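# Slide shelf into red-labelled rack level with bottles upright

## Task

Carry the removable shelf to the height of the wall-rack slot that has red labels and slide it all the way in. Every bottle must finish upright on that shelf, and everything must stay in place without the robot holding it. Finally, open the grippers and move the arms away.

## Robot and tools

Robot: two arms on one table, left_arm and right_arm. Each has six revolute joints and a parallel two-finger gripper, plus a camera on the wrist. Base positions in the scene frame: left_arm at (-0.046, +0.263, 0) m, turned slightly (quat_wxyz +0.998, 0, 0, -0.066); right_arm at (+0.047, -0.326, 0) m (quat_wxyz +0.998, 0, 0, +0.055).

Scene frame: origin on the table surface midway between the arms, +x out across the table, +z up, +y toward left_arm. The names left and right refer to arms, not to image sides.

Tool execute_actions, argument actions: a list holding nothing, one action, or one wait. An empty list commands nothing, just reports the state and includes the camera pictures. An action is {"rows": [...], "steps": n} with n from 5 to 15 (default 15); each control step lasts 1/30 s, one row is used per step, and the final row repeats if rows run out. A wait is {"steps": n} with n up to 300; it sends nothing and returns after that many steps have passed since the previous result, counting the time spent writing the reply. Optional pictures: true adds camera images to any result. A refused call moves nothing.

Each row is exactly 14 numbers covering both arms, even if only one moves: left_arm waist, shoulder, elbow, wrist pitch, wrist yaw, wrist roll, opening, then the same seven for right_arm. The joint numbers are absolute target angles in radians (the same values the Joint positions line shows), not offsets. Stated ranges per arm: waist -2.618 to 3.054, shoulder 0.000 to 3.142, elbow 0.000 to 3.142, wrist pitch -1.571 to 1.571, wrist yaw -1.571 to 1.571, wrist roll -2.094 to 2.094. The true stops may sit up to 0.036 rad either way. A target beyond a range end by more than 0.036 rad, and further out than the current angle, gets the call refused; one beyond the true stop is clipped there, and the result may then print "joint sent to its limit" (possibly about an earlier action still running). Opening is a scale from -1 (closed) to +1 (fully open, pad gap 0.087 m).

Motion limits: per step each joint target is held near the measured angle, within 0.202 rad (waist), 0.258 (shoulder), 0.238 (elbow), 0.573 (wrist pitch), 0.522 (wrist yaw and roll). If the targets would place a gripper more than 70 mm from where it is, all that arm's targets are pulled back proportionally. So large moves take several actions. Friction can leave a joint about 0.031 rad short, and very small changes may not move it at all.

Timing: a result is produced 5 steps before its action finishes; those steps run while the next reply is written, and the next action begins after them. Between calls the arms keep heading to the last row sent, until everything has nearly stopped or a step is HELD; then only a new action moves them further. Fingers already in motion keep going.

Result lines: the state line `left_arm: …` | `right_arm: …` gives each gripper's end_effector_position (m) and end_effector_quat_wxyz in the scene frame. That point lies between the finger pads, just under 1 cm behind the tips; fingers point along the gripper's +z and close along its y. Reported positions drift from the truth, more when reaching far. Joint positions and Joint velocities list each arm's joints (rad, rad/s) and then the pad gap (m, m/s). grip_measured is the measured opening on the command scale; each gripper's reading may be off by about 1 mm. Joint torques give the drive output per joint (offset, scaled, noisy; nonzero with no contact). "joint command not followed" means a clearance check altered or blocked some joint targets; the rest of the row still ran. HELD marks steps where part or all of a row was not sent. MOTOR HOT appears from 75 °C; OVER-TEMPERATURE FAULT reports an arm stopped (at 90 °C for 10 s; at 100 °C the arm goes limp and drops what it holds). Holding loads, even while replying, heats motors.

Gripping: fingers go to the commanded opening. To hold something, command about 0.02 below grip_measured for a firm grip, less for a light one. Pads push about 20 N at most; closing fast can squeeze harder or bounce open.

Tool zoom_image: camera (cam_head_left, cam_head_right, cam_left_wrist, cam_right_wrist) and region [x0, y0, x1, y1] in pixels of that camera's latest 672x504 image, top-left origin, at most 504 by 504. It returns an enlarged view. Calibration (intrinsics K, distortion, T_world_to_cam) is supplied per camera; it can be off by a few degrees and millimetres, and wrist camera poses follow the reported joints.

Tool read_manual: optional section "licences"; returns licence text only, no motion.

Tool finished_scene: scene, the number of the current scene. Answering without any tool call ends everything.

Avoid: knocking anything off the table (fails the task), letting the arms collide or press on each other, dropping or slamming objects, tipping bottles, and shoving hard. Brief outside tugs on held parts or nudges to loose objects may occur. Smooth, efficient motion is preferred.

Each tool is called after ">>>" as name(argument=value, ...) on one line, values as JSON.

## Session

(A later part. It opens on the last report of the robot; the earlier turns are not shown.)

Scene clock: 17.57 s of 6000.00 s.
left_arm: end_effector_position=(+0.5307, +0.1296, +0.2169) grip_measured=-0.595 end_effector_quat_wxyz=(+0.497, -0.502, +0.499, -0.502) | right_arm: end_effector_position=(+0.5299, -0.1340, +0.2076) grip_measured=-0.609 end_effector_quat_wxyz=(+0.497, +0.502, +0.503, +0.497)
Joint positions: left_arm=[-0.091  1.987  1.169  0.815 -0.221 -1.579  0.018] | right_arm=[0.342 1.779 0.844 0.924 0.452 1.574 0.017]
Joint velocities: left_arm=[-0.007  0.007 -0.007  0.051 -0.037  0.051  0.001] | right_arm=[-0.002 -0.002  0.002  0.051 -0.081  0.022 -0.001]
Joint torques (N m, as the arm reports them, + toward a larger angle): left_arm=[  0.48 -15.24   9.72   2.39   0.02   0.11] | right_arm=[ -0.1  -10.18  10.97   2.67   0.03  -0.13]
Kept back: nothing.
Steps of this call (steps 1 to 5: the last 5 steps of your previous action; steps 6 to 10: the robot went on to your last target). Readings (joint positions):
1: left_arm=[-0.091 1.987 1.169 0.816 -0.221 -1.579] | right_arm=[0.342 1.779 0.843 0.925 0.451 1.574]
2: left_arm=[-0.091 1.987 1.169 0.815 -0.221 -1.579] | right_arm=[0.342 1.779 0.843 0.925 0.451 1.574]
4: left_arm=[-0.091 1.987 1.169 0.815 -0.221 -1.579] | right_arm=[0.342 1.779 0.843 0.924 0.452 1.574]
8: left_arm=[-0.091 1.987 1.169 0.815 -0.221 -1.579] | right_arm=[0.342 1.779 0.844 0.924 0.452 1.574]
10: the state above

>>> execute_actions(actions=[{"rows":[[-0.091,1.934,1.217,0.891,-0.222,-1.585,-0.64,0.342,1.742,0.894,1.014,0.45,1.585,-0.65],[-0.091,1.932,1.219,0.897,-0.222,-1.585,-0.64,0.342,1.74,0.896,1.02,0.45,1.585,-0.65],[-0.091,1.93,1.22,0.903,-0.222,-1.585,-0.64,0.342,1.739,0.897,1.026,0.45,1.585,-0.65],[-0.091,1.928,1.222,0.909,-0.222,-1.585,-0.64,0.342,1.737,0.899,1.032,0.45,1.585,-0.65],[-0.091,1.926,1.223,0.915,-0.222,-1.585,-0.64,0.342,1.736,0.9,1.038,0.45,1.585,-0.65],[-0.091,1.924,1.225,0.921,-0.222,-1.585,-0.64,0.342,1.734,0.902,1.044,0.45,1.585,-0.65],[-0.091,1.922,1.226,0.927,-0.222,-1.585,-0.64,0.342,1.733,0.903,1.05,0.45,1.585,-0.65],[-0.091,1.92,1.228,0.933,-0.222,-1.585,-0.64,0.342,1.731,0.905,1.056,0.45,1.585,-0.65],[-0.091,1.918,1.229,0.939,-0.222,-1.585,-0.64,0.342,1.73,0.906,1.062,0.45,1.585,-0.65],[-0.091,1.916,1.231,0.945,-0.222,-1.585,-0.64,0.342,1.728,0.908,1.068,0.45,1.585,-0.65]]}])

>>> execute_actions(actions=[{"steps":12}], pictures=true)

Scene clock: 18.30 s of 6000.00 s.
left_arm: end_effector_position=(+0.5306, +0.1296, +0.2175) grip_measured=-0.595 end_effector_quat_wxyz=(+0.497, -0.502, +0.499, -0.502) | right_arm: end_effector_position=(+0.5299, -0.1340, +0.2080) grip_measured=-0.609 end_effector_quat_wxyz=(+0.498, +0.502, +0.503, +0.498)
Joint positions: left_arm=[-0.091  1.985  1.169  0.813 -0.221 -1.579  0.018] | right_arm=[0.342 1.779 0.844 0.926 0.452 1.574 0.017]
Joint velocities: left_arm=[-0.002 -0.017 -0.007  0.095  0.007 -0.007 -0.001] | right_arm=[ 0.002 -0.002 -0.007  0.022 -0.037  0.007  0.   ]
Joint torques (N m, as the arm reports them, + toward a larger angle): left_arm=[  0.53 -15.71  10.04   2.76   0.01   0.07] | right_arm=[ -0.12 -11.17  12.03   3.17   0.    -0.07]
Steps of this call (steps 1 to 12: the robot went on to your last target; steps 13 to 22: the first 10 steps of this action). Readings (joint positions):
13: left_arm=[-0.091 1.987 1.169 0.815 -0.221 -1.579] | right_arm=[0.342 1.779 0.844 0.924 0.452 1.574]
14: left_arm=[-0.091 1.987 1.169 0.815 -0.221 -1.579] | right_arm=[0.342 1.779 0.844 0.924 0.452 1.574]
16: left_arm=[-0.091 1.986 1.169 0.815 -0.221 -1.579] | right_arm=[0.342 1.779 0.844 0.924 0.452 1.574]
20: left_arm=[-0.091 1.985 1.169 0.813 -0.221 -1.579] | right_arm=[0.342 1.779 0.844 0.925 0.452 1.574]
22: the state above

Scene clock: 18.70 s of 6000.00 s.
left_arm: end_effector_position=(+0.5306, +0.1296, +0.2175) grip_measured=-0.595 end_effector_quat_wxyz=(+0.497, -0.502, +0.499, -0.502) | right_arm: end_effector_position=(+0.5299, -0.1340, +0.2080) grip_measured=-0.609 end_effector_quat_wxyz=(+0.498, +0.502, +0.503, +0.498)
Joint positions: left_arm=[-0.091  1.985  1.169  0.813 -0.221 -1.579  0.018] | right_arm=[0.342 1.779 0.844 0.926 0.452 1.574 0.017]
Joint velocities: left_arm=[-0.027 -0.012 -0.002 -0.051 -0.037  0.007  0.   ] | right_arm=[ 0.017 -0.042 -0.017  0.007 -0.051  0.007 -0.   ]
Joint torques (N m, as the arm reports them, + toward a larger angle): left_arm=[  0.5  -15.72  10.02   2.76   0.03   0.07] | right_arm=[ -0.09 -11.    11.95   3.2   -0.01  -0.06]
Kept back: nothing.
Steps of this call (steps 1 to 5: the last 5 steps of your previous action; steps 6 to 12: the robot went on to your last target). Readings (joint positions):
1: left_arm=[-0.091 1.985 1.169 0.813 -0.221 -1.579] | right_arm=[0.342 1.779 0.844 0.926 0.452 1.574]
2: left_arm=[-0.091 1.985 1.169 0.813 -0.221 -1.579] | right_arm=[0.342 1.779 0.844 0.926 0.452 1.574]
4: left_arm=[-0.091 1.985 1.169 0.813 -0.221 -1.579] | right_arm=[0.342 1.779 0.844 0.926 0.452 1.574]
8: left_arm=[-0.091 1.985 1.169 0.813 -0.221 -1.579] | right_arm=[0.342 1.779 0.844 0.926 0.452 1.574]
12: the state above
camera_calibration (this result's frames):
cam_left_wrist: T_world_to_cam=[[0.010202, 0.010965, 0.999888, -0.227184], [-0.774463, -0.632445, 0.0148375, 0.50696], [0.632537, -0.774528, 0.0020398, -0.0949905], [0, 0, 0, 1]] pos_world=[0.455025, 0.249543, 0.21983]
cam_right_wrist: T_world_to_cam=[[0.00148495, 0.00305786, -0.999994, 0.207913], [-0.768091, 0.64034, 0.000817493, 0.51446], [0.640339, 0.768085, 0.00329959, -0.0987065], [0, 0, 0, 1]] pos_world=[0.458049, -0.25425, 0.207817]

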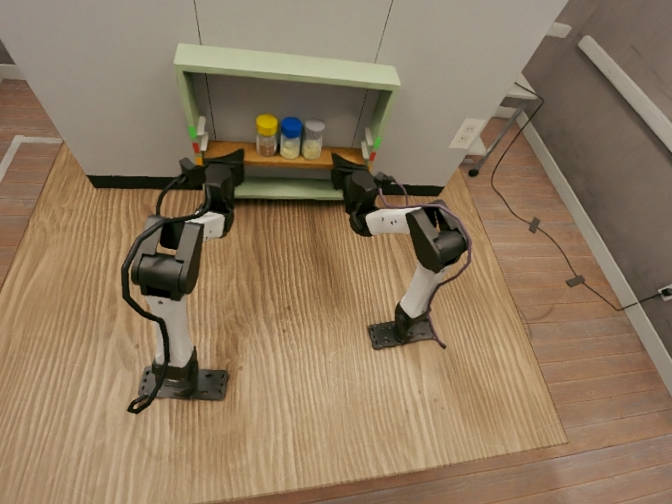

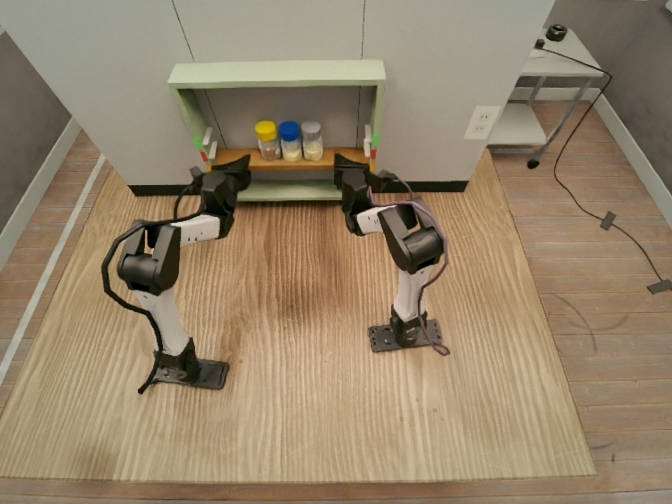

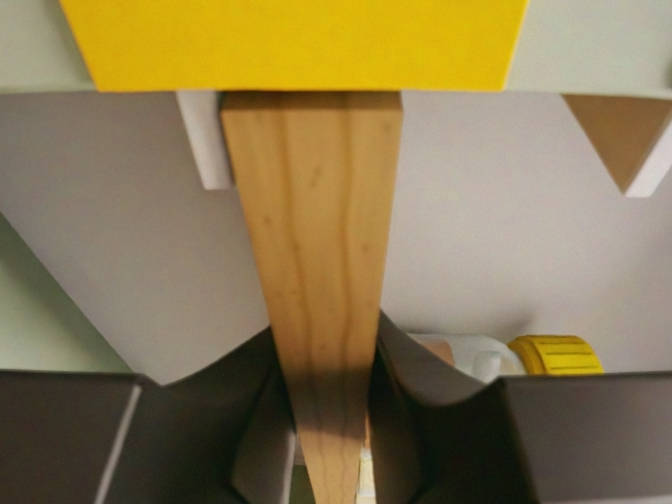

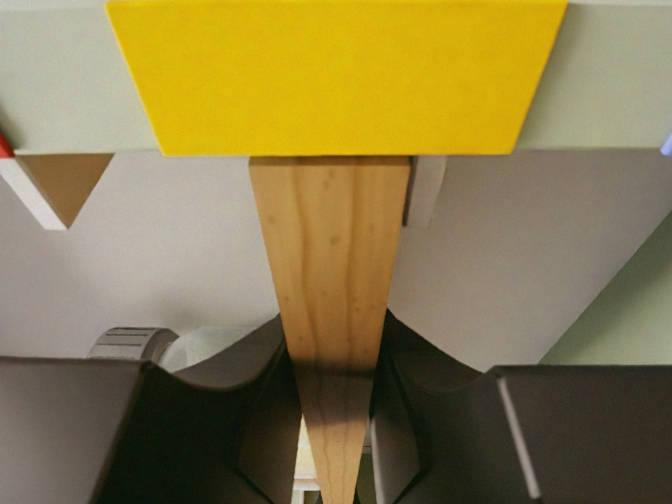

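>>> execute_actions(actions=[{"rows":[[-0.091,1.93,1.22,0.915,-0.222,-1.58,-0.64,0.342,1.735,0.9,1.045,0.45,1.58,-0.65],[-0.091,1.94,1.21,0.895,-0.222,-1.58,-0.64,0.342,1.742,0.89,1.025,0.45,1.58,-0.65],[-0.091,1.95,1.2,0.875,-0.222,-1.58,-0.64,0.342,1.75,0.88,1.0,0.45,1.58,-0.65],[-0.091,1.96,1.19,0.855,-0.222,-1.58,-0.64,0.342,1.758,0.87,0.98,0.45,1.58,-0.65],[-0.091,1.968,1.185,0.84,-0.222,-1.58,-0.64,0.342,1.765,0.862,0.96,0.45,1.58,-0.65],[-0.091,1.975,1.18,0.825,-0.222,-1.58,-0.62,0.342,1.772,0.856,0.945,0.45,1.58,-0.63],[-0.091,1.975,1.18,0.82,-0.222,-1.58,-0.59,0.342,1.772,0.855,0.935,0.45,1.58,-0.6],[-0.091,1.975,1.18,0.82,-0.222,-1.58,-0.56,0.342,1.772,0.855,0.935,0.45,1.58,-0.57],[-0.091,1.975,1.18,0.82,-0.222,-1.58,-0.52,0.342,1.772,0.855,0.935,0.45,1.58,-0.52],[-0.091,1.975,1.18,0.82,-0.222,-1.58,-0.4,0.342,1.772,0.855,0.935,0.45,1.58,-0.4],[-0.091,1.97,1.175,0.82,-0.222,-1.58,-0.2,0.342,1.77,0.85,0.935,0.45,1.58,-0.2],[-0.093,1.965,1.17,0.825,-0.224,-1.58,0,0.345,1.765,0.845,0.94,0.453,1.58,0],[-0.095,1.96,1.168,0.83,-0.226,-1.58,0.2,0.348,1.76,0.843,0.945,0.457,1.58,0.2],[-0.097,1.957,1.166,0.83,-0.228,-1.58,0.4,0.35,1.757,0.841,0.945,0.46,1.58,0.4],[-0.098,1.955,1.165,0.83,-0.23,-1.58,0.6,0.352,1.755,0.84,0.945,0.463,1.58,0.6]]}])

>>> execute_actions(actions=[{"rows":[[-0.1,1.947,1.153,0.834,-0.232,-1.58,0.6,0.356,1.747,0.83,0.947,0.467,1.58,0.6],[-0.103,1.933,1.132,0.841,-0.235,-1.58,0.6,0.363,1.733,0.813,0.95,0.474,1.58,0.6],[-0.107,1.914,1.104,0.85,-0.239,-1.58,0.6,0.372,1.715,0.79,0.954,0.483,1.58,0.6],[-0.111,1.892,1.072,0.861,-0.243,-1.58,0.6,0.382,1.694,0.764,0.959,0.493,1.58,0.6],[-0.116,1.87,1.04,0.871,-0.248,-1.58,0.6,0.393,1.673,0.739,0.963,0.504,1.58,0.6],[-0.121,1.848,1.008,0.881,-0.253,-1.58,0.6,0.404,1.652,0.714,0.967,0.515,1.58,0.6],[-0.126,1.826,0.976,0.891,-0.258,-1.58,0.6,0.415,1.631,0.689,0.971,0.526,1.58,0.6],[-0.131,1.804,0.945,0.9,-0.263,-1.58,0.6,0.427,1.61,0.665,0.974,0.538,1.58,0.6],[-0.136,1.782,0.914,0.909,-0.268,-1.58,0.6,0.439,1.589,0.641,0.977,0.55,1.58,0.6],[-0.141,1.76,0.884,0.918,-0.273,-1.58,0.6,0.451,1.568,0.618,0.98,0.562,1.58,0.6],[-0.146,1.738,0.854,0.927,-0.278,-1.58,0.6,0.464,1.546,0.595,0.982,0.575,1.58,0.6],[-0.151,1.718,0.826,0.935,-0.283,-1.58,0.6,0.476,1.525,0.573,0.984,0.587,1.58,0.6],[-0.155,1.70,0.802,0.942,-0.287,-1.58,0.6,0.487,1.505,0.554,0.986,0.598,1.58,0.6],[-0.158,1.687,0.784,0.947,-0.291,-1.58,0.6,0.495,1.49,0.54,0.987,0.607,1.58,0.6],[-0.16,1.68,0.771,0.95,-0.294,-1.58,0.6,0.5,1.48,0.53,0.988,0.612,1.58,0.6]]}])

>>> execute_actions(actions=[{"rows":[[-0.155,1.678,0.78,0.94,-0.275,-1.55,0.6,0.492,1.476,0.535,0.98,0.59,1.55,0.6],[-0.147,1.677,0.79,0.93,-0.245,-1.51,0.6,0.48,1.472,0.543,0.968,0.555,1.51,0.6],[-0.137,1.676,0.803,0.916,-0.21,-1.46,0.6,0.466,1.468,0.553,0.954,0.515,1.46,0.6],[-0.126,1.675,0.817,0.901,-0.17,-1.405,0.6,0.45,1.464,0.564,0.939,0.47,1.405,0.6],[-0.115,1.675,0.831,0.886,-0.13,-1.35,0.6,0.434,1.46,0.575,0.924,0.425,1.35,0.6],[-0.104,1.674,0.846,0.871,-0.09,-1.295,0.6,0.418,1.455,0.586,0.908,0.38,1.295,0.6],[-0.093,1.674,0.86,0.856,-0.05,-1.24,0.6,0.402,1.451,0.597,0.893,0.335,1.24,0.6],[-0.081,1.673,0.875,0.841,-0.01,-1.18,0.6,0.386,1.446,0.608,0.877,0.29,1.18,0.6],[-0.07,1.673,0.889,0.826,0.03,-1.12,0.6,0.37,1.442,0.619,0.862,0.245,1.12,0.6],[-0.059,1.672,0.904,0.811,0.07,-1.065,0.6,0.354,1.437,0.63,0.846,0.2,1.065,0.6],[-0.048,1.672,0.918,0.796,0.11,-1.01,0.6,0.338,1.433,0.641,0.831,0.155,1.01,0.6],[-0.037,1.671,0.933,0.781,0.15,-0.955,0.6,0.322,1.429,0.652,0.816,0.11,0.955,0.6],[-0.025,1.671,0.947,0.766,0.19,-0.895,0.6,0.306,1.425,0.663,0.80,0.065,0.895,0.6],[-0.014,1.67,0.962,0.751,0.23,-0.84,0.6,0.29,1.42,0.674,0.785,0.02,0.84,0.6],[-0.003,1.67,0.976,0.736,0.27,-0.78,0.6,0.274,1.416,0.685,0.77,-0.025,0.78,0.6]]}])

>>> execute_actions(actions=[{"rows":[[0.008,1.67,0.991,0.721,0.31,-0.72,0.6,0.258,1.412,0.696,0.755,-0.07,0.72,0.6],[0.02,1.67,1.006,0.706,0.35,-0.66,0.6,0.242,1.407,0.707,0.739,-0.115,0.66,0.6],[0.031,1.67,1.021,0.691,0.39,-0.60,0.6,0.226,1.403,0.718,0.724,-0.16,0.60,0.6],[0.043,1.67,1.036,0.676,0.43,-0.54,0.6,0.21,1.399,0.729,0.708,-0.205,0.54,0.6],[0.054,1.67,1.051,0.661,0.47,-0.48,0.6,0.194,1.394,0.74,0.693,-0.25,0.48,0.6],[0.066,1.67,1.066,0.646,0.51,-0.42,0.6,0.178,1.39,0.751,0.677,-0.295,0.42,0.6],[0.077,1.67,1.081,0.631,0.55,-0.365,0.6,0.162,1.386,0.762,0.662,-0.34,0.365,0.6],[0.089,1.67,1.096,0.616,0.59,-0.31,0.6,0.146,1.381,0.773,0.646,-0.385,0.31,0.6],[0.10,1.67,1.111,0.601,0.63,-0.255,0.6,0.13,1.377,0.784,0.631,-0.43,0.255,0.6],[0.112,1.67,1.125,0.586,0.67,-0.2,0.6,0.114,1.373,0.795,0.615,-0.475,0.2,0.6],[0.123,1.67,1.139,0.571,0.71,-0.145,0.6,0.098,1.369,0.806,0.6,-0.52,0.145,0.6],[0.133,1.67,1.152,0.558,0.75,-0.09,0.6,0.083,1.366,0.816,0.586,-0.56,0.09,0.6],[0.142,1.67,1.163,0.546,0.783,-0.045,0.6,0.071,1.363,0.824,0.573,-0.595,0.045,0.6],[0.149,1.67,1.171,0.537,0.808,-0.01,0.6,0.061,1.361,0.83,0.563,-0.62,0.01,0.6],[0.154,1.67,1.177,0.53,0.823,0.012,0.6,0.055,1.36,0.834,0.556,-0.638,-0.014,0.6]]}])

>>> execute_actions(actions=[{"steps":18}], pictures=true)

Scene clock: 25.23 s of 6000.00 s.
left_arm: end_effector_position=(+0.5306, +0.1296, +0.2156) grip_measured=-0.452 end_effector_quat_wxyz=(+0.495, -0.503, +0.501, -0.500) | right_arm: end_effector_position=(+0.5299, -0.1340, +0.2067) grip_measured=-0.452 end_effector_quat_wxyz=(+0.497, +0.502, +0.504, +0.496)
Joint positions: left_arm=[-0.091  1.985  1.169  0.806 -0.221 -1.579  0.024] | right_arm=[0.342 1.779 0.844 0.92  0.452 1.574 0.024]
Joint velocities: left_arm=[-0.002 -0.017  0.002  0.125 -0.022 -0.022  0.09 ] | right_arm=[ 0.002  0.007 -0.002  0.037 -0.007 -0.051  0.092]
Joint torques (N m, as the arm reports them, + toward a larger angle): left_arm=[  0.64 -11.91   7.17   1.77   0.01   0.11] | right_arm=[-0.01 -8.16  7.96  1.94  0.01 -0.12]
Steps of this call (steps 1 to 15: the robot went on to your last target; steps 16 to 90: nothing new was sent; then 3.20 s passed at rest; steps 91 to 100: the first 10 steps of this action). Readings (joint positions):
91: left_arm=[-0.091 1.985 1.169 0.813 -0.221 -1.579] | right_arm=[0.342 1.779 0.844 0.926 0.452 1.574]
92: left_arm=[-0.091 1.985 1.169 0.812 -0.221 -1.579] | right_arm=[0.342 1.779 0.844 0.925 0.452 1.574]
94: left_arm=[-0.091 1.985 1.169 0.809 -0.221 -1.579] | right_arm=[0.342 1.779 0.844 0.922 0.452 1.574]
98: left_arm=[-0.091 1.985 1.169 0.805 -0.221 -1.579] | right_arm=[0.342 1.779 0.844 0.918 0.452 1.574]
100: the state above

Scene clock: 25.73 s of 6000.00 s.
left_arm: end_effector_position=(+0.4800, +0.1269, +0.2262) grip_measured=+0.600 end_effector_quat_wxyz=(+0.497, -0.498, +0.497, -0.508) | right_arm: end_effector_position=(+0.4795, -0.1280, +0.2222) grip_measured=+0.600 end_effector_quat_wxyz=(+0.495, +0.493, +0.497, +0.514)
Joint positions: left_arm=[-0.125  1.815  0.956  0.869 -0.247 -1.579  0.07 ] | right_arm=[0.421 1.614 0.682 0.955 0.509 1.574 0.07 ]
Joint velocities: left_arm=[-0.188 -0.667 -0.886  0.227 -0.183  0.022  0.   ] | right_arm=[ 0.344 -0.589 -0.716  0.139  0.344  0.022 -0.001]
Joint torques (N m, as the arm reports them, + toward a larger angle): left_arm=[ -0.1  -10.59   4.87   1.75  -0.03   0.11] | right_arm=[ 0.77 -7.    5.31  1.93  0.14 -0.12]
Steps of this call (steps 1 to 5: the last 5 steps of your previous action; steps 6 to 15: the first 10 steps of this action). Readings (joint positions):
6: left_arm=[-0.091 1.984 1.169 0.812 -0.221 -1.579] | right_arm=[0.342 1.773 0.844 0.924 0.452 1.574]
7: left_arm=[-0.091 1.980 1.166 0.813 -0.222 -1.579] | right_arm=[0.343 1.768 0.843 0.924 0.454 1.574]
9: left_arm=[-0.094 1.954 1.135 0.821 -0.225 -1.579] | right_arm=[0.352 1.743 0.824 0.930 0.462 1.574]
13: left_arm=[-0.113 1.862 1.018 0.851 -0.239 -1.579] | right_arm=[0.396 1.656 0.732 0.948 0.490 1.574]
15: the state above

Scene clock: 26.23 s of 6000.00 s.
left_arm: end_effector_position=(+0.4484, +0.1270, +0.2242) grip_measured=+0.600 end_effector_quat_wxyz=(+0.541, -0.379, +0.590, -0.464) | right_arm: end_effector_position=(+0.4506, -0.1341, +0.2219) grip_measured=+0.600 end_effector_quat_wxyz=(+0.543, +0.382, +0.583, +0.469)
Joint positions: left_arm=[-0.086  1.695  0.85   0.86  -0.08  -1.279  0.07 ] | right_arm=[0.391 1.461 0.584 0.908 0.369 1.282 0.07 ]
Joint velocities: left_arm=[ 0.33   0.007  0.462 -0.242  0.93   1.311  0.001] | right_arm=[-0.471 -0.12   0.335 -0.505 -1.092 -1.385  0.   ]
Joint torques (N m, as the arm reports them, + toward a larger angle): left_arm=[  0.97 -10.12   8.06   1.73   0.05   0.1 ] | right_arm=[-0.68 -6.62  9.51  1.85 -0.04 -0.24]
Steps of this call (steps 1 to 5: the last 5 steps of your previous action; steps 6 to 15: the first 10 steps of this action). Readings (joint positions):
6: left_arm=[-0.151 1.706 0.805 0.913 -0.270 -1.576] | right_arm=[0.484 1.502 0.563 0.966 0.565 1.572]
7: left_arm=[-0.151 1.700 0.800 0.913 -0.268 -1.566] | right_arm=[0.485 1.493 0.559 0.966 0.566 1.564]
9: left_arm=[-0.147 1.696 0.800 0.913 -0.245 -1.524] | right_arm=[0.479 1.483 0.559 0.965 0.546 1.524]
13: left_arm=[-0.110 1.695 0.821 0.883 -0.145 -1.374] | right_arm=[0.424 1.467 0.565 0.934 0.440 1.377]
15: the state above

Scene clock: 26.73 s of 6000.00 s.
left_arm: end_effector_position=(+0.4567, +0.1401, +0.2533) grip_measured=+0.600 end_effector_quat_wxyz=(+0.637, +0.040, +0.694, -0.335) | right_arm: end_effector_position=(+0.4603, -0.1477, +0.2504) grip_measured=+0.600 end_effector_quat_wxyz=(+0.641, -0.035, +0.688, +0.339)
Joint positions: left_arm=[ 0.085  1.695  1.076  0.657  0.494 -0.445  0.07 ] | right_arm=[ 0.151  1.394  0.753  0.695 -0.275  0.449  0.07 ]
Joint velocities: left_arm=[ 0.3   -0.007  0.427 -0.447  1.121  1.634  0.001] | right_arm=[-0.457 -0.115  0.335 -0.447 -1.282 -1.619 -0.001]
Joint torques (N m, as the arm reports them, + toward a larger angle): left_arm=[  1.12 -10.84   8.34   1.6    0.01   0.08] | right_arm=[-0.84 -6.21  9.81  1.77 -0.05 -0.18]
Steps of this call (steps 1 to 5: the last 5 steps of your previous action; steps 6 to 15: the first 10 steps of this action). Readings (joint positions):
6: left_arm=[-0.017 1.695 0.943 0.789 0.140 -0.962] | right_arm=[0.295 1.432 0.654 0.829 0.123 0.966]
7: left_arm=[-0.006 1.695 0.958 0.775 0.178 -0.905] | right_arm=[0.279 1.428 0.666 0.816 0.080 0.909]
9: left_arm=[0.016 1.695 0.987 0.746 0.257 -0.791] | right_arm=[0.247 1.419 0.688 0.787 -0.008 0.794]
13: left_arm=[0.062 1.695 1.046 0.687 0.415 -0.559] | right_arm=[0.183 1.402 0.731 0.726 -0.185 0.562]
15: the state above

Scene clock: 27.33 s of 6000.00 s.
left_arm: end_effector_position=(+0.4436, +0.1447, +0.2620) grip_measured=+0.600 end_effector_quat_wxyz=(+0.654, +0.272, +0.651, -0.273) | right_arm: end_effector_position=(+0.4470, -0.1513, +0.2564) grip_measured=+0.600 end_effector_quat_wxyz=(+0.658, -0.273, +0.646, +0.274)
Joint positions: left_arm=[ 0.15   1.689  1.154  0.542  0.808 -0.005  0.07 ] | right_arm=[ 0.064  1.369  0.813  0.575 -0.619  0.007  0.07 ]
Joint velocities: left_arm=[-0.012 -0.022 -0.002 -0.095  0.066  0.022  0.   ] | right_arm=[-0.002  0.002 -0.012  0.007 -0.11  -0.139 -0.   ]
Joint torques (N m, as the arm reports them, + toward a larger angle): left_arm=[  0.9  -10.34   8.49   1.47   0.1    0.14] | right_arm=[-0.94 -5.67  9.8   1.68 -0.07 -0.2 ]
Kept back: nothing.
Steps of this call (steps 1 to 5: the last 5 steps of your previous action; steps 6 to 18: the robot went on to your last target). Readings (joint positions):
1: left_arm=[0.097 1.695 1.091 0.643 0.534 -0.389] | right_arm=[0.135 1.390 0.764 0.680 -0.319 0.393]
2: left_arm=[0.108 1.695 1.105 0.628 0.573 -0.333] | right_arm=[0.119 1.386 0.774 0.665 -0.364 0.337]
4: left_arm=[0.129 1.695 1.131 0.603 0.648 -0.228] | right_arm=[0.090 1.378 0.794 0.638 -0.445 0.232]
8: left_arm=[0.150 1.691 1.154 0.569 0.745 -0.090] | right_arm=[0.064 1.369 0.813 0.605 -0.550 0.093]
18: the state above
camera_calibration (this result's frames):
cam_left_wrist: T_world_to_cam=[[-0.705264, -0.708938, 0.00310366, 0.411762], [-0.547201, 0.541571, -0.638178, 0.348836], [0.450748, -0.451782, -0.769882, 0.207752], [0, 0, 0, 1]] pos_world=[0.387641, 0.196853, 0.381286]
cam_right_wrist: T_world_to_cam=[[0.720343, -0.693618, 0.000343447, -0.42673], [-0.524984, -0.545535, -0.653286, 0.341363], [0.453318, 0.47041, -0.757111, 0.201053], [0, 0, 0, 1]] pos_world=[0.395462, -0.204339, 0.375374]

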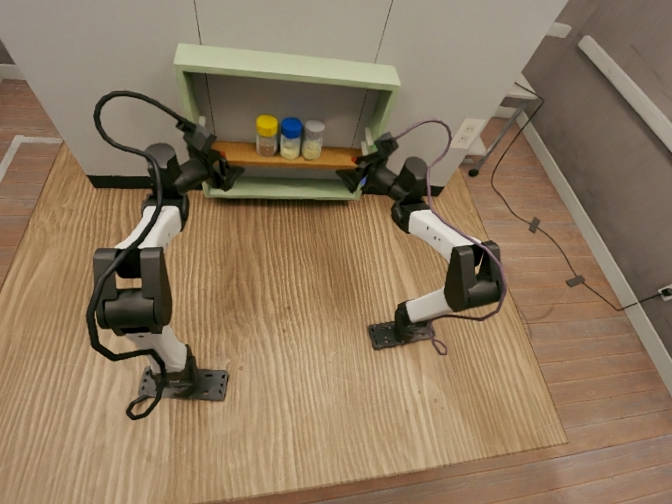

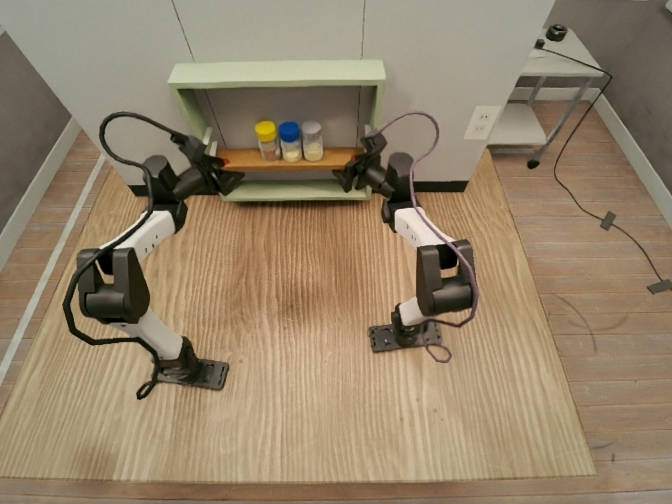

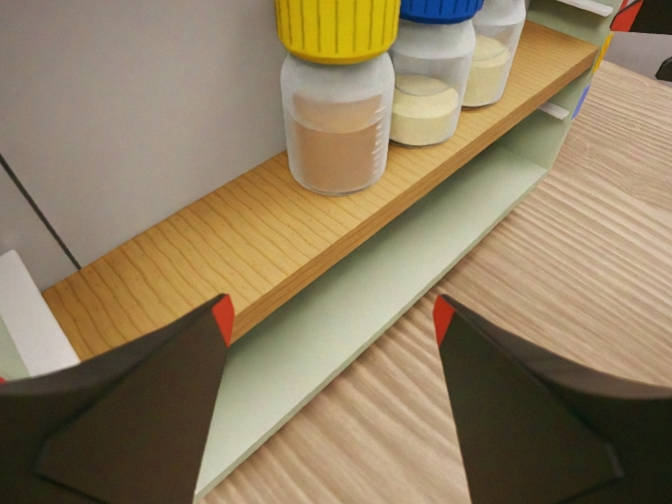

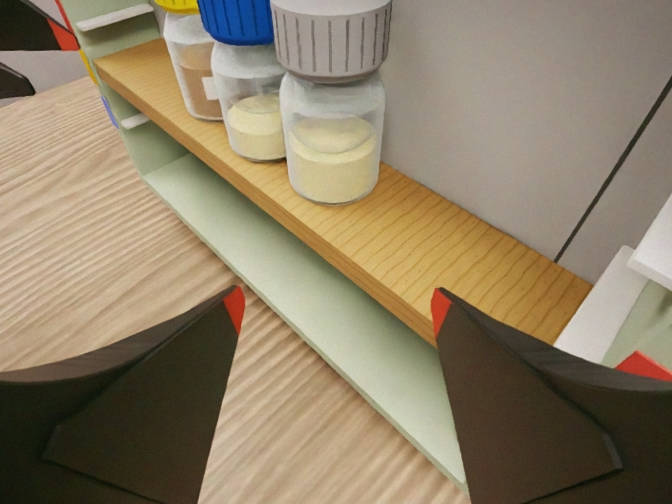

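>>> execute_actions(actions=[{"rows":[[0.145,1.70,1.18,0.528,0.80,0.01,0.6,0.07,1.38,0.837,0.57,-0.61,-0.012,0.6],[0.14,1.708,1.187,0.526,0.79,0.01,0.6,0.076,1.392,0.843,0.58,-0.6,-0.012,0.6],[0.134,1.717,1.197,0.524,0.782,0.01,0.6,0.083,1.406,0.852,0.585,-0.592,-0.012,0.6],[0.127,1.727,1.208,0.522,0.774,0.01,0.6,0.09,1.42,0.862,0.588,-0.584,-0.012,0.6],[0.119,1.738,1.22,0.519,0.766,0.01,0.6,0.098,1.434,0.873,0.59,-0.576,-0.012,0.6],[0.111,1.749,1.233,0.516,0.758,0.01,0.6,0.106,1.448,0.885,0.592,-0.568,-0.012,0.6],[0.103,1.76,1.246,0.513,0.75,0.01,0.6,0.114,1.462,0.897,0.594,-0.56,-0.012,0.6],[0.095,1.771,1.259,0.51,0.742,0.01,0.6,0.122,1.476,0.909,0.596,-0.552,-0.012,0.6],[0.087,1.782,1.272,0.507,0.734,0.01,0.6,0.13,1.49,0.921,0.597,-0.544,-0.012,0.6],[0.079,1.794,1.285,0.504,0.726,0.01,0.6,0.138,1.504,0.933,0.598,-0.536,-0.012,0.6],[0.071,1.805,1.298,0.501,0.718,0.01,0.6,0.145,1.518,0.945,0.598,-0.529,-0.012,0.6],[0.063,1.817,1.312,0.498,0.71,0.01,0.6,0.152,1.532,0.957,0.598,-0.522,-0.012,0.6],[0.055,1.829,1.325,0.495,0.703,0.01,0.6,0.159,1.546,0.97,0.597,-0.515,-0.012,0.6],[0.047,1.84,1.339,0.492,0.696,0.01,0.6,0.166,1.56,0.982,0.595,-0.508,-0.012,0.6],[0.04,1.852,1.353,0.489,0.689,0.01,0.6,0.173,1.574,0.995,0.59,-0.501,-0.012,0.6]]}])

>>> execute_actions(actions=[{"rows":[[0.033,1.864,1.369,0.485,0.682,0.01,0.6,0.179,1.588,1.01,0.585,-0.494,-0.012,0.6],[0.026,1.877,1.386,0.481,0.675,0.01,0.6,0.186,1.603,1.025,0.58,-0.488,-0.012,0.6],[0.019,1.89,1.403,0.476,0.669,0.01,0.6,0.192,1.617,1.041,0.576,-0.482,-0.012,0.6],[0.012,1.903,1.421,0.471,0.663,0.01,0.6,0.198,1.632,1.057,0.573,-0.476,-0.012,0.6],[0.005,1.916,1.439,0.466,0.657,0.01,0.6,0.204,1.646,1.073,0.571,-0.47,-0.012,0.6],[-0.001,1.929,1.457,0.461,0.651,0.01,0.6,0.21,1.661,1.089,0.569,-0.465,-0.012,0.6],[-0.007,1.942,1.475,0.456,0.645,0.01,0.6,0.216,1.675,1.105,0.567,-0.46,-0.012,0.6],[-0.013,1.955,1.493,0.451,0.639,0.01,0.6,0.222,1.69,1.121,0.565,-0.455,-0.012,0.6],[-0.019,1.968,1.511,0.447,0.634,0.01,0.6,0.227,1.704,1.137,0.563,-0.45,-0.012,0.6],[-0.025,1.981,1.529,0.443,0.629,0.01,0.6,0.232,1.718,1.153,0.561,-0.445,-0.012,0.6],[-0.031,1.994,1.547,0.439,0.625,0.01,0.6,0.238,1.733,1.17,0.56,-0.441,-0.012,0.6],[-0.037,2.007,1.565,0.435,0.621,0.01,0.6,0.243,1.747,1.186,0.558,-0.437,-0.012,0.6],[-0.043,2.02,1.584,0.432,0.618,0.01,0.6,0.248,1.761,1.202,0.557,-0.434,-0.012,0.6],[-0.049,2.032,1.601,0.429,0.615,0.01,0.6,0.253,1.775,1.218,0.556,-0.432,-0.012,0.6],[-0.053,2.042,1.615,0.427,0.613,0.01,0.6,0.257,1.786,1.231,0.555,-0.43,-0.012,0.6]]}])

>>> execute_actions(actions=[{"steps":14}], pictures=true)

Scene clock: 28.73 s of 6000.00 s.
left_arm: end_effector_position=(+0.4623, +0.1258, +0.2644) grip_measured=+0.600 end_effector_quat_wxyz=(+0.656, +0.277, +0.648, -0.271) | right_arm: end_effector_position=(+0.4663, -0.1321, +0.2512) grip_measured=+0.600 end_effector_quat_wxyz=(+0.652, -0.277, +0.650, +0.275)
Joint positions: left_arm=[0.101 1.757 1.24  0.525 0.764 0.005 0.07 ] | right_arm=[ 0.113  1.468  0.889  0.58  -0.577 -0.003  0.07 ]
Joint velocities: left_arm=[-0.256  0.325  0.379 -0.051 -0.212 -0.037 -0.001] | right_arm=[ 0.232  0.422  0.339 -0.022  0.168 -0.022  0.   ]
Joint torques (N m, as the arm reports them, + toward a larger angle): left_arm=[-0.03 -8.18  8.4   1.45  0.    0.1 ] | right_arm=[ 0.88 -4.96  9.81  1.97  0.12 -0.21]
Steps of this call (steps 1 to 30: the robot went on to your last target; steps 31 to 32: nothing new was sent; steps 33 to 42: the first 10 steps of this action). Readings (joint positions):
33: left_arm=[0.150 1.689 1.154 0.539 0.814 0.005] | right_arm=[0.064 1.369 0.813 0.571 -0.626 -0.003]
34: left_arm=[0.150 1.689 1.154 0.538 0.811 0.005] | right_arm=[0.064 1.370 0.813 0.572 -0.624 -0.003]
36: left_arm=[0.146 1.696 1.164 0.535 0.803 0.005] | right_arm=[0.068 1.382 0.822 0.573 -0.616 -0.003]
40: left_arm=[0.119 1.734 1.214 0.530 0.778 0.005] | right_arm=[0.096 1.438 0.866 0.578 -0.591 -0.003]
42: the state above

Scene clock: 29.23 s of 6000.00 s.
left_arm: end_effector_position=(+0.5076, +0.0763, +0.2596) grip_measured=+0.600 end_effector_quat_wxyz=(+0.651, +0.277, +0.651, -0.274) | right_arm: end_effector_position=(+0.5114, -0.0850, +0.2508) grip_measured=+0.600 end_effector_quat_wxyz=(+0.652, -0.277, +0.650, +0.275)
Joint positions: left_arm=[-0.008  1.945  1.474  0.47   0.661  0.005  0.07 ] | right_arm=[ 0.212  1.682  1.103  0.58  -0.479 -0.003  0.07 ]
Joint velocities: left_arm=[-0.164  0.354  0.545 -0.095 -0.183 -0.11  -0.001] | right_arm=[ 0.173  0.413  0.462 -0.11   0.183 -0.022 -0.   ]
Joint torques (N m, as the arm reports them, + toward a larger angle): left_arm=[ -0.2  -10.38   8.45   1.56  -0.03   0.09] | right_arm=[ 1.23 -6.82  9.83  1.74  0.13 -0.2 ]
Steps of this call (steps 1 to 5: the last 5 steps of your previous action; steps 6 to 15: the first 10 steps of this action). Readings (joint positions):
6: left_arm=[0.052 1.830 1.319 0.507 0.720 0.005] | right_arm=[0.157 1.552 0.963 0.582 -0.535 -0.003]
7: left_arm=[0.045 1.842 1.334 0.503 0.713 0.005] | right_arm=[0.164 1.566 0.976 0.582 -0.528 -0.003]
9: left_arm=[0.031 1.868 1.367 0.495 0.700 0.005] | right_arm=[0.176 1.595 1.006 0.582 -0.515 -0.003]
13: left_arm=[0.005 1.920 1.438 0.478 0.674 0.005] | right_arm=[0.201 1.653 1.071 0.581 -0.490 -0.003]
15: the state above

Scene clock: 29.70 s of 6000.00 s.
left_arm: end_effector_position=(+0.5258, +0.0536, +0.2566) grip_measured=+0.600 end_effector_quat_wxyz=(+0.650, +0.278, +0.652, -0.276) | right_arm: end_effector_position=(+0.5305, -0.0638, +0.2476) grip_measured=+0.600 end_effector_quat_wxyz=(+0.650, -0.277, +0.651, +0.275)
Joint positions: left_arm=[-0.05   2.031  1.588  0.438  0.623  0.005  0.07 ] | right_arm=[ 0.249  1.776  1.205  0.569 -0.443 -0.003  0.07 ]
Joint velocities: left_arm=[-0.027 -0.002 -0.007 -0.022 -0.007 -0.037 -0.002] | right_arm=[-0.007 -0.007 -0.007  0.007  0.007 -0.007 -0.   ]
Joint torques (N m, as the arm reports them, + toward a larger angle): left_arm=[  0.32 -11.5    9.02   1.52  -0.05   0.1 ] | right_arm=[ 0.89 -7.79 10.2   1.76  0.11 -0.19]
Kept back: nothing.
Steps of this call (steps 1 to 5: the last 5 steps of your previous action; steps 6 to 14: the robot went on to your last target). Readings (joint positions):
1: left_arm=[-0.013 1.958 1.492 0.466 0.656 0.005] | right_arm=[0.218 1.696 1.119 0.579 -0.474 -0.003]
2: left_arm=[-0.019 1.971 1.511 0.462 0.651 0.005] | right_arm=[0.223 1.710 1.135 0.578 -0.469 -0.003]
4: left_arm=[-0.031 1.997 1.547 0.454 0.641 0.005] | right_arm=[0.233 1.738 1.168 0.576 -0.460 -0.003]
8: left_arm=[-0.048 2.029 1.587 0.444 0.629 0.005] | right_arm=[0.248 1.775 1.205 0.573 -0.449 -0.003]
14: the state above
camera_calibration (this result's frames):
cam_left_wrist: T_world_to_cam=[[-0.715453, -0.69866, 0.000593296, 0.410615], [-0.54204, 0.554532, -0.631417, 0.43461], [0.440817, -0.452071, -0.775443, 0.132104], [0, 0, 0, 1]] pos_world=[0.471118, 0.105596, 0.376616]
cam_right_wrist: T_world_to_cam=[[0.726078, -0.687609, -0.00213812, -0.428243], [-0.529556, -0.557194, -0.639614, 0.42551], [0.438613, 0.465542, -0.768693, 0.125701], [0, 0, 0, 1]] pos_world=[0.481135, -0.115891, 0.367872]

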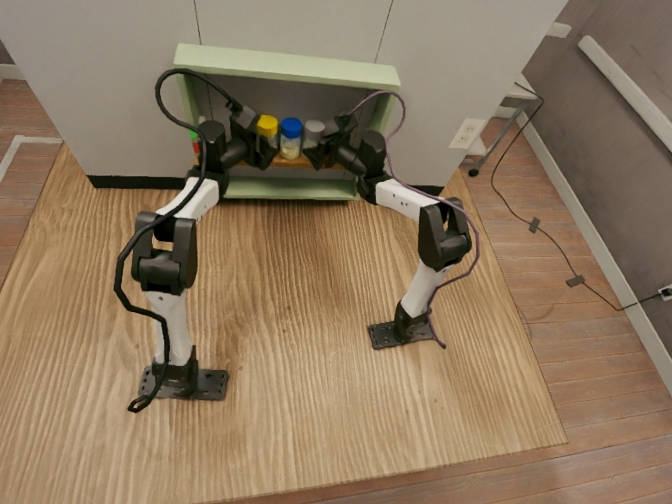

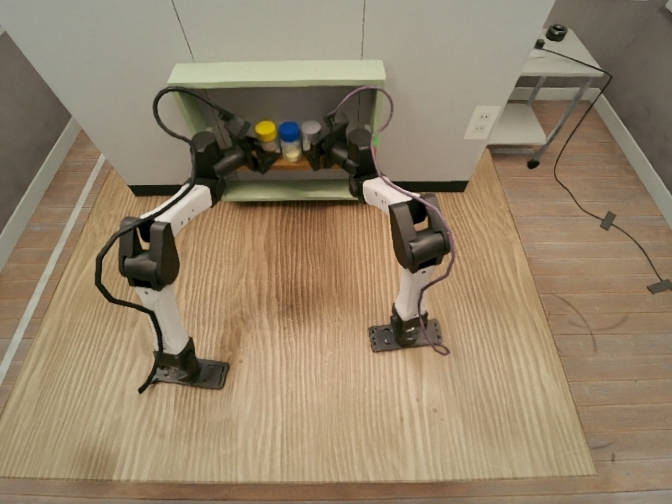

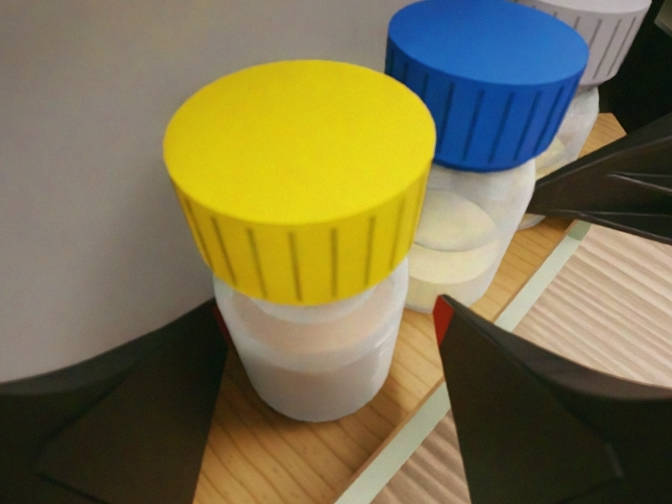

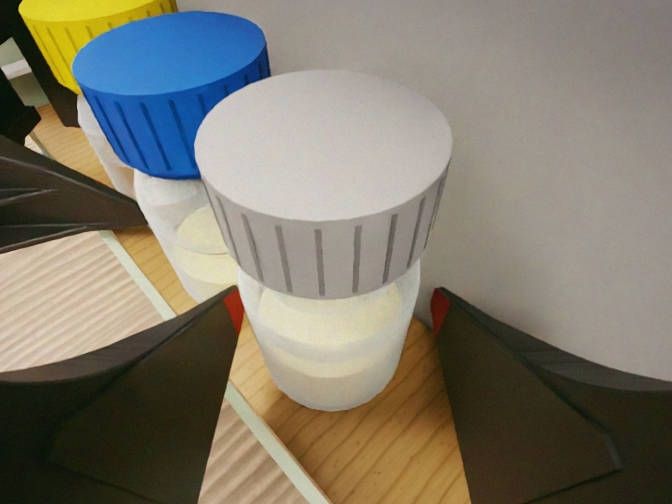

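>>> execute_actions(actions=[{"rows":[[-0.045,2.042,1.615,0.43,0.613,0.01,0.6,0.26,1.786,1.231,0.56,-0.43,-0.012,0.6],[-0.04,2.042,1.615,0.435,0.613,0.01,0.57,0.263,1.786,1.231,0.565,-0.43,-0.012,0.57],[-0.036,2.042,1.615,0.44,0.613,0.01,0.54,0.265,1.786,1.231,0.57,-0.43,-0.012,0.54],[-0.034,2.042,1.615,0.44,0.613,0.01,0.5,0.265,1.786,1.231,0.57,-0.43,-0.012,0.5],[-0.034,2.042,1.615,0.44,0.613,0.01,0.46,0.265,1.786,1.231,0.57,-0.43,-0.012,0.46],[-0.034,2.042,1.615,0.44,0.62,0.01,0.42,0.265,1.786,1.231,0.57,-0.44,-0.012,0.42],[-0.034,2.042,1.615,0.44,0.62,0.01,0.385,0.265,1.786,1.231,0.57,-0.44,-0.012,0.385],[-0.034,2.042,1.615,0.44,0.62,0.01,0.355,0.265,1.786,1.231,0.57,-0.44,-0.012,0.355],[-0.034,2.042,1.615,0.44,0.62,0.01,0.33,0.265,1.786,1.231,0.57,-0.44,-0.012,0.33],[-0.034,2.042,1.615,0.44,0.62,0.01,0.305,0.265,1.786,1.231,0.57,-0.44,-0.012,0.305],[-0.034,2.042,1.615,0.44,0.62,0.01,0.28,0.265,1.786,1.231,0.57,-0.44,-0.012,0.28],[-0.034,2.042,1.615,0.44,0.62,0.01,0.26,0.265,1.786,1.231,0.57,-0.44,-0.012,0.26],[-0.034,2.042,1.615,0.44,0.62,0.01,0.24,0.265,1.786,1.231,0.57,-0.44,-0.012,0.24],[-0.034,2.042,1.615,0.44,0.62,0.01,0.22,0.265,1.786,1.231,0.57,-0.44,-0.012,0.22],[-0.034,2.042,1.615,0.44,0.62,0.01,0.2,0.265,1.786,1.231,0.57,-0.44,-0.012,0.2]]}])

>>> execute_actions(actions=[{"steps":8}])

Scene clock: 31.20 s of 6000.00 s.
left_arm: end_effector_position=(+0.5281, +0.0596, +0.2563) grip_measured=+0.318 end_effector_quat_wxyz=(+0.651, +0.274, +0.654, -0.272) | right_arm: end_effector_position=(+0.5292, -0.0612, +0.2476) grip_measured=+0.318 end_effector_quat_wxyz=(+0.650, -0.278, +0.651, +0.276)
Joint positions: left_arm=[-0.04   2.031  1.588  0.436  0.621  0.005  0.058] | right_arm=[ 0.255  1.776  1.205  0.569 -0.441 -0.003  0.058]
Joint velocities: left_arm=[ 0.002  0.017 -0.012  0.007 -0.066 -0.051 -0.024] | right_arm=[-0.012  0.002 -0.007 -0.037 -0.022 -0.007 -0.023]
Joint torques (N m, as the arm reports them, + toward a larger angle): left_arm=[  0.61 -11.34   8.96   1.66   0.04   0.09] | right_arm=[ 1.13 -7.87 10.28  1.87  0.05 -0.16]
Steps of this call (steps 1 to 30: the robot went on to your last target; steps 31 to 35: nothing new was sent; steps 36 to 45: the first 10 steps of this action). Readings (joint positions):
36: left_arm=[-0.050 2.031 1.588 0.436 0.621 0.005] | right_arm=[0.249 1.776 1.205 0.569 -0.441 -0.003]
37: left_arm=[-0.050 2.031 1.588 0.436 0.621 0.005] | right_arm=[0.249 1.776 1.205 0.569 -0.441 -0.003]
39: left_arm=[-0.048 2.031 1.588 0.436 0.621 0.005] | right_arm=[0.250 1.776 1.205 0.569 -0.441 -0.003]
43: left_arm=[-0.041 2.031 1.588 0.436 0.621 0.005] | right_arm=[0.254 1.776 1.205 0.569 -0.441 -0.003]
45: the state above

Scene clock: 31.47 s of 6000.00 s.
left_arm: end_effector_position=(+0.5281, +0.0596, +0.2563) grip_measured=+0.267 end_effector_quat_wxyz=(+0.651, +0.274, +0.654, -0.272) | right_arm: end_effector_position=(+0.5293, -0.0612, +0.2476) grip_measured=+0.256 end_effector_quat_wxyz=(+0.650, -0.278, +0.651, +0.276)
Joint positions: left_arm=[-0.04   2.031  1.588  0.436  0.62   0.005  0.055] | right_arm=[ 0.255  1.776  1.205  0.569 -0.44  -0.003  0.055]
Joint velocities: left_arm=[-0.007  0.002 -0.007 -0.007 -0.051 -0.022  0.   ] | right_arm=[-0.007  0.002 -0.012  0.037 -0.007  0.037  0.001]
Joint torques (N m, as the arm reports them, + toward a larger angle): left_arm=[  0.95 -11.35   8.98   1.66   0.03   0.1 ] | right_arm=[ 0.96 -7.79 10.31  1.85  0.02 -0.18]
Kept back: nothing.
Steps of this call (steps 1 to 5: the last 5 steps of your previous action; steps 6 to 8: the robot went on to your last target). Readings (joint positions):
1: left_arm=[-0.040 2.031 1.588 0.436 0.621 0.005] | right_arm=[0.255 1.776 1.205 0.569 -0.441 -0.003]
2: left_arm=[-0.040 2.031 1.588 0.436 0.620 0.005] | right_arm=[0.255 1.776 1.205 0.569 -0.440 -0.003]
4: left_arm=[-0.040 2.031 1.588 0.436 0.620 0.005] | right_arm=[0.255 1.776 1.205 0.569 -0.440 -0.003]
8: the state above

>>> execute_actions(actions=[{"rows":[[-0.036,2.03,1.616,0.445,0.62,0.01,0.22,0.26,1.775,1.232,0.575,-0.44,-0.012,0.21],[-0.038,2.018,1.617,0.45,0.62,0.01,0.22,0.257,1.765,1.233,0.58,-0.44,-0.012,0.21],[-0.04,2.006,1.618,0.455,0.62,0.01,0.22,0.255,1.755,1.234,0.585,-0.44,-0.012,0.21],[-0.04,1.996,1.619,0.46,0.62,0.01,0.22,0.255,1.746,1.235,0.59,-0.44,-0.012,0.21],[-0.04,1.988,1.62,0.465,0.62,0.01,0.22,0.255,1.738,1.236,0.593,-0.44,-0.012,0.21],[-0.04,1.982,1.621,0.47,0.62,0.01,0.22,0.255,1.732,1.237,0.593,-0.44,-0.012,0.21],[-0.04,1.977,1.622,0.47,0.62,0.01,0.22,0.255,1.727,1.238,0.593,-0.44,-0.012,0.21],[-0.04,1.972,1.623,0.47,0.62,0.01,0.22,0.255,1.722,1.239,0.593,-0.44,-0.012,0.21],[-0.04,1.967,1.624,0.47,0.62,0.01,0.22,0.255,1.717,1.24,0.593,-0.44,-0.012,0.21],[-0.04,1.962,1.625,0.47,0.62,0.01,0.22,0.255,1.712,1.24,0.593,-0.44,-0.012,0.21],[-0.04,1.958,1.625,0.47,0.62,0.01,0.22,0.255,1.708,1.24,0.593,-0.44,-0.012,0.21]]}])

>>> execute_actions(actions=[{"steps":10}])

Scene clock: 32.40 s of 6000.00 s.
left_arm: end_effector_position=(+0.5259, +0.0600, +0.2618) grip_measured=+0.267 end_effector_quat_wxyz=(+0.652, +0.274, +0.653, -0.271) | right_arm: end_effector_position=(+0.5256, -0.0626, +0.2580) grip_measured=+0.256 end_effector_quat_wxyz=(+0.655, -0.278, +0.646, +0.276)
Joint positions: left_arm=[-0.04   2.018  1.588  0.427  0.62   0.005  0.055] | right_arm=[ 0.255  1.751  1.205  0.557 -0.44  -0.003  0.055]
Joint velocities: left_arm=[ 0.002 -0.129  0.002 -0.081 -0.037 -0.095 -0.002] | right_arm=[-0.007 -0.193  0.002 -0.007 -0.007 -0.037 -0.001]
Joint torques (N m, as the arm reports them, + toward a larger angle): left_arm=[  0.25 -16.13   9.7    2.11   0.04   0.1 ] | right_arm=[  0.   -10.5   10.98   2.23   0.03  -0.21]
Steps of this call (steps 1 to 15: the robot went on to your last target; steps 16 to 18: nothing new was sent; steps 19 to 28: the first 10 steps of this action). Readings (joint positions):
19: left_arm=[-0.040 2.031 1.588 0.436 0.620 0.005] | right_arm=[0.255 1.776 1.205 0.569 -0.440 -0.003]
20: left_arm=[-0.040 2.031 1.588 0.436 0.620 0.005] | right_arm=[0.255 1.776 1.205 0.569 -0.440 -0.003]
22: left_arm=[-0.040 2.030 1.588 0.437 0.620 0.005] | right_arm=[0.255 1.774 1.205 0.569 -0.440 -0.003]
26: left_arm=[-0.040 2.024 1.588 0.431 0.620 0.005] | right_arm=[0.255 1.762 1.205 0.559 -0.440 -0.003]
28: the state above

Scene clock: 32.73 s of 6000.00 s.
left_arm: end_effector_position=(+0.5218, +0.0607, +0.2767) grip_measured=+0.267 end_effector_quat_wxyz=(+0.661, +0.276, +0.644, -0.270) | right_arm: end_effector_position=(+0.5222, -0.0639, +0.2700) grip_measured=+0.256 end_effector_quat_wxyz=(+0.663, -0.279, +0.638, +0.276)
Joint positions: left_arm=[-0.04   1.991  1.588  0.426  0.62   0.005  0.055] | right_arm=[ 0.255  1.728  1.205  0.556 -0.44  -0.003  0.055]
Joint velocities: left_arm=[ 0.002  0.002 -0.012 -0.007 -0.007 -0.022 -0.   ] | right_arm=[-0.007 -0.017 -0.012 -0.095 -0.066  0.022  0.   ]
Joint torques (N m, as the arm reports them, + toward a larger angle): left_arm=[  0.51 -14.45   9.69   2.1    0.04   0.09] | right_arm=[-0.02 -9.67 10.97  2.23  0.03 -0.19]
Kept back: nothing.
Steps of this call (steps 1 to 5: the last 5 steps of your previous action; steps 6 to 10: the robot went on to your last target). Readings (joint positions):
1: left_arm=[-0.040 2.013 1.588 0.426 0.620 0.005] | right_arm=[0.255 1.745 1.205 0.557 -0.440 -0.003]
2: left_arm=[-0.040 2.008 1.588 0.426 0.620 0.005] | right_arm=[0.255 1.739 1.205 0.557 -0.440 -0.003]
4: left_arm=[-0.040 1.999 1.588 0.426 0.620 0.005] | right_arm=[0.255 1.731 1.205 0.557 -0.440 -0.003]
8: left_arm=[-0.040 1.991 1.588 0.426 0.620 0.005] | right_arm=[0.255 1.728 1.205 0.557 -0.440 -0.003]
10: the state above


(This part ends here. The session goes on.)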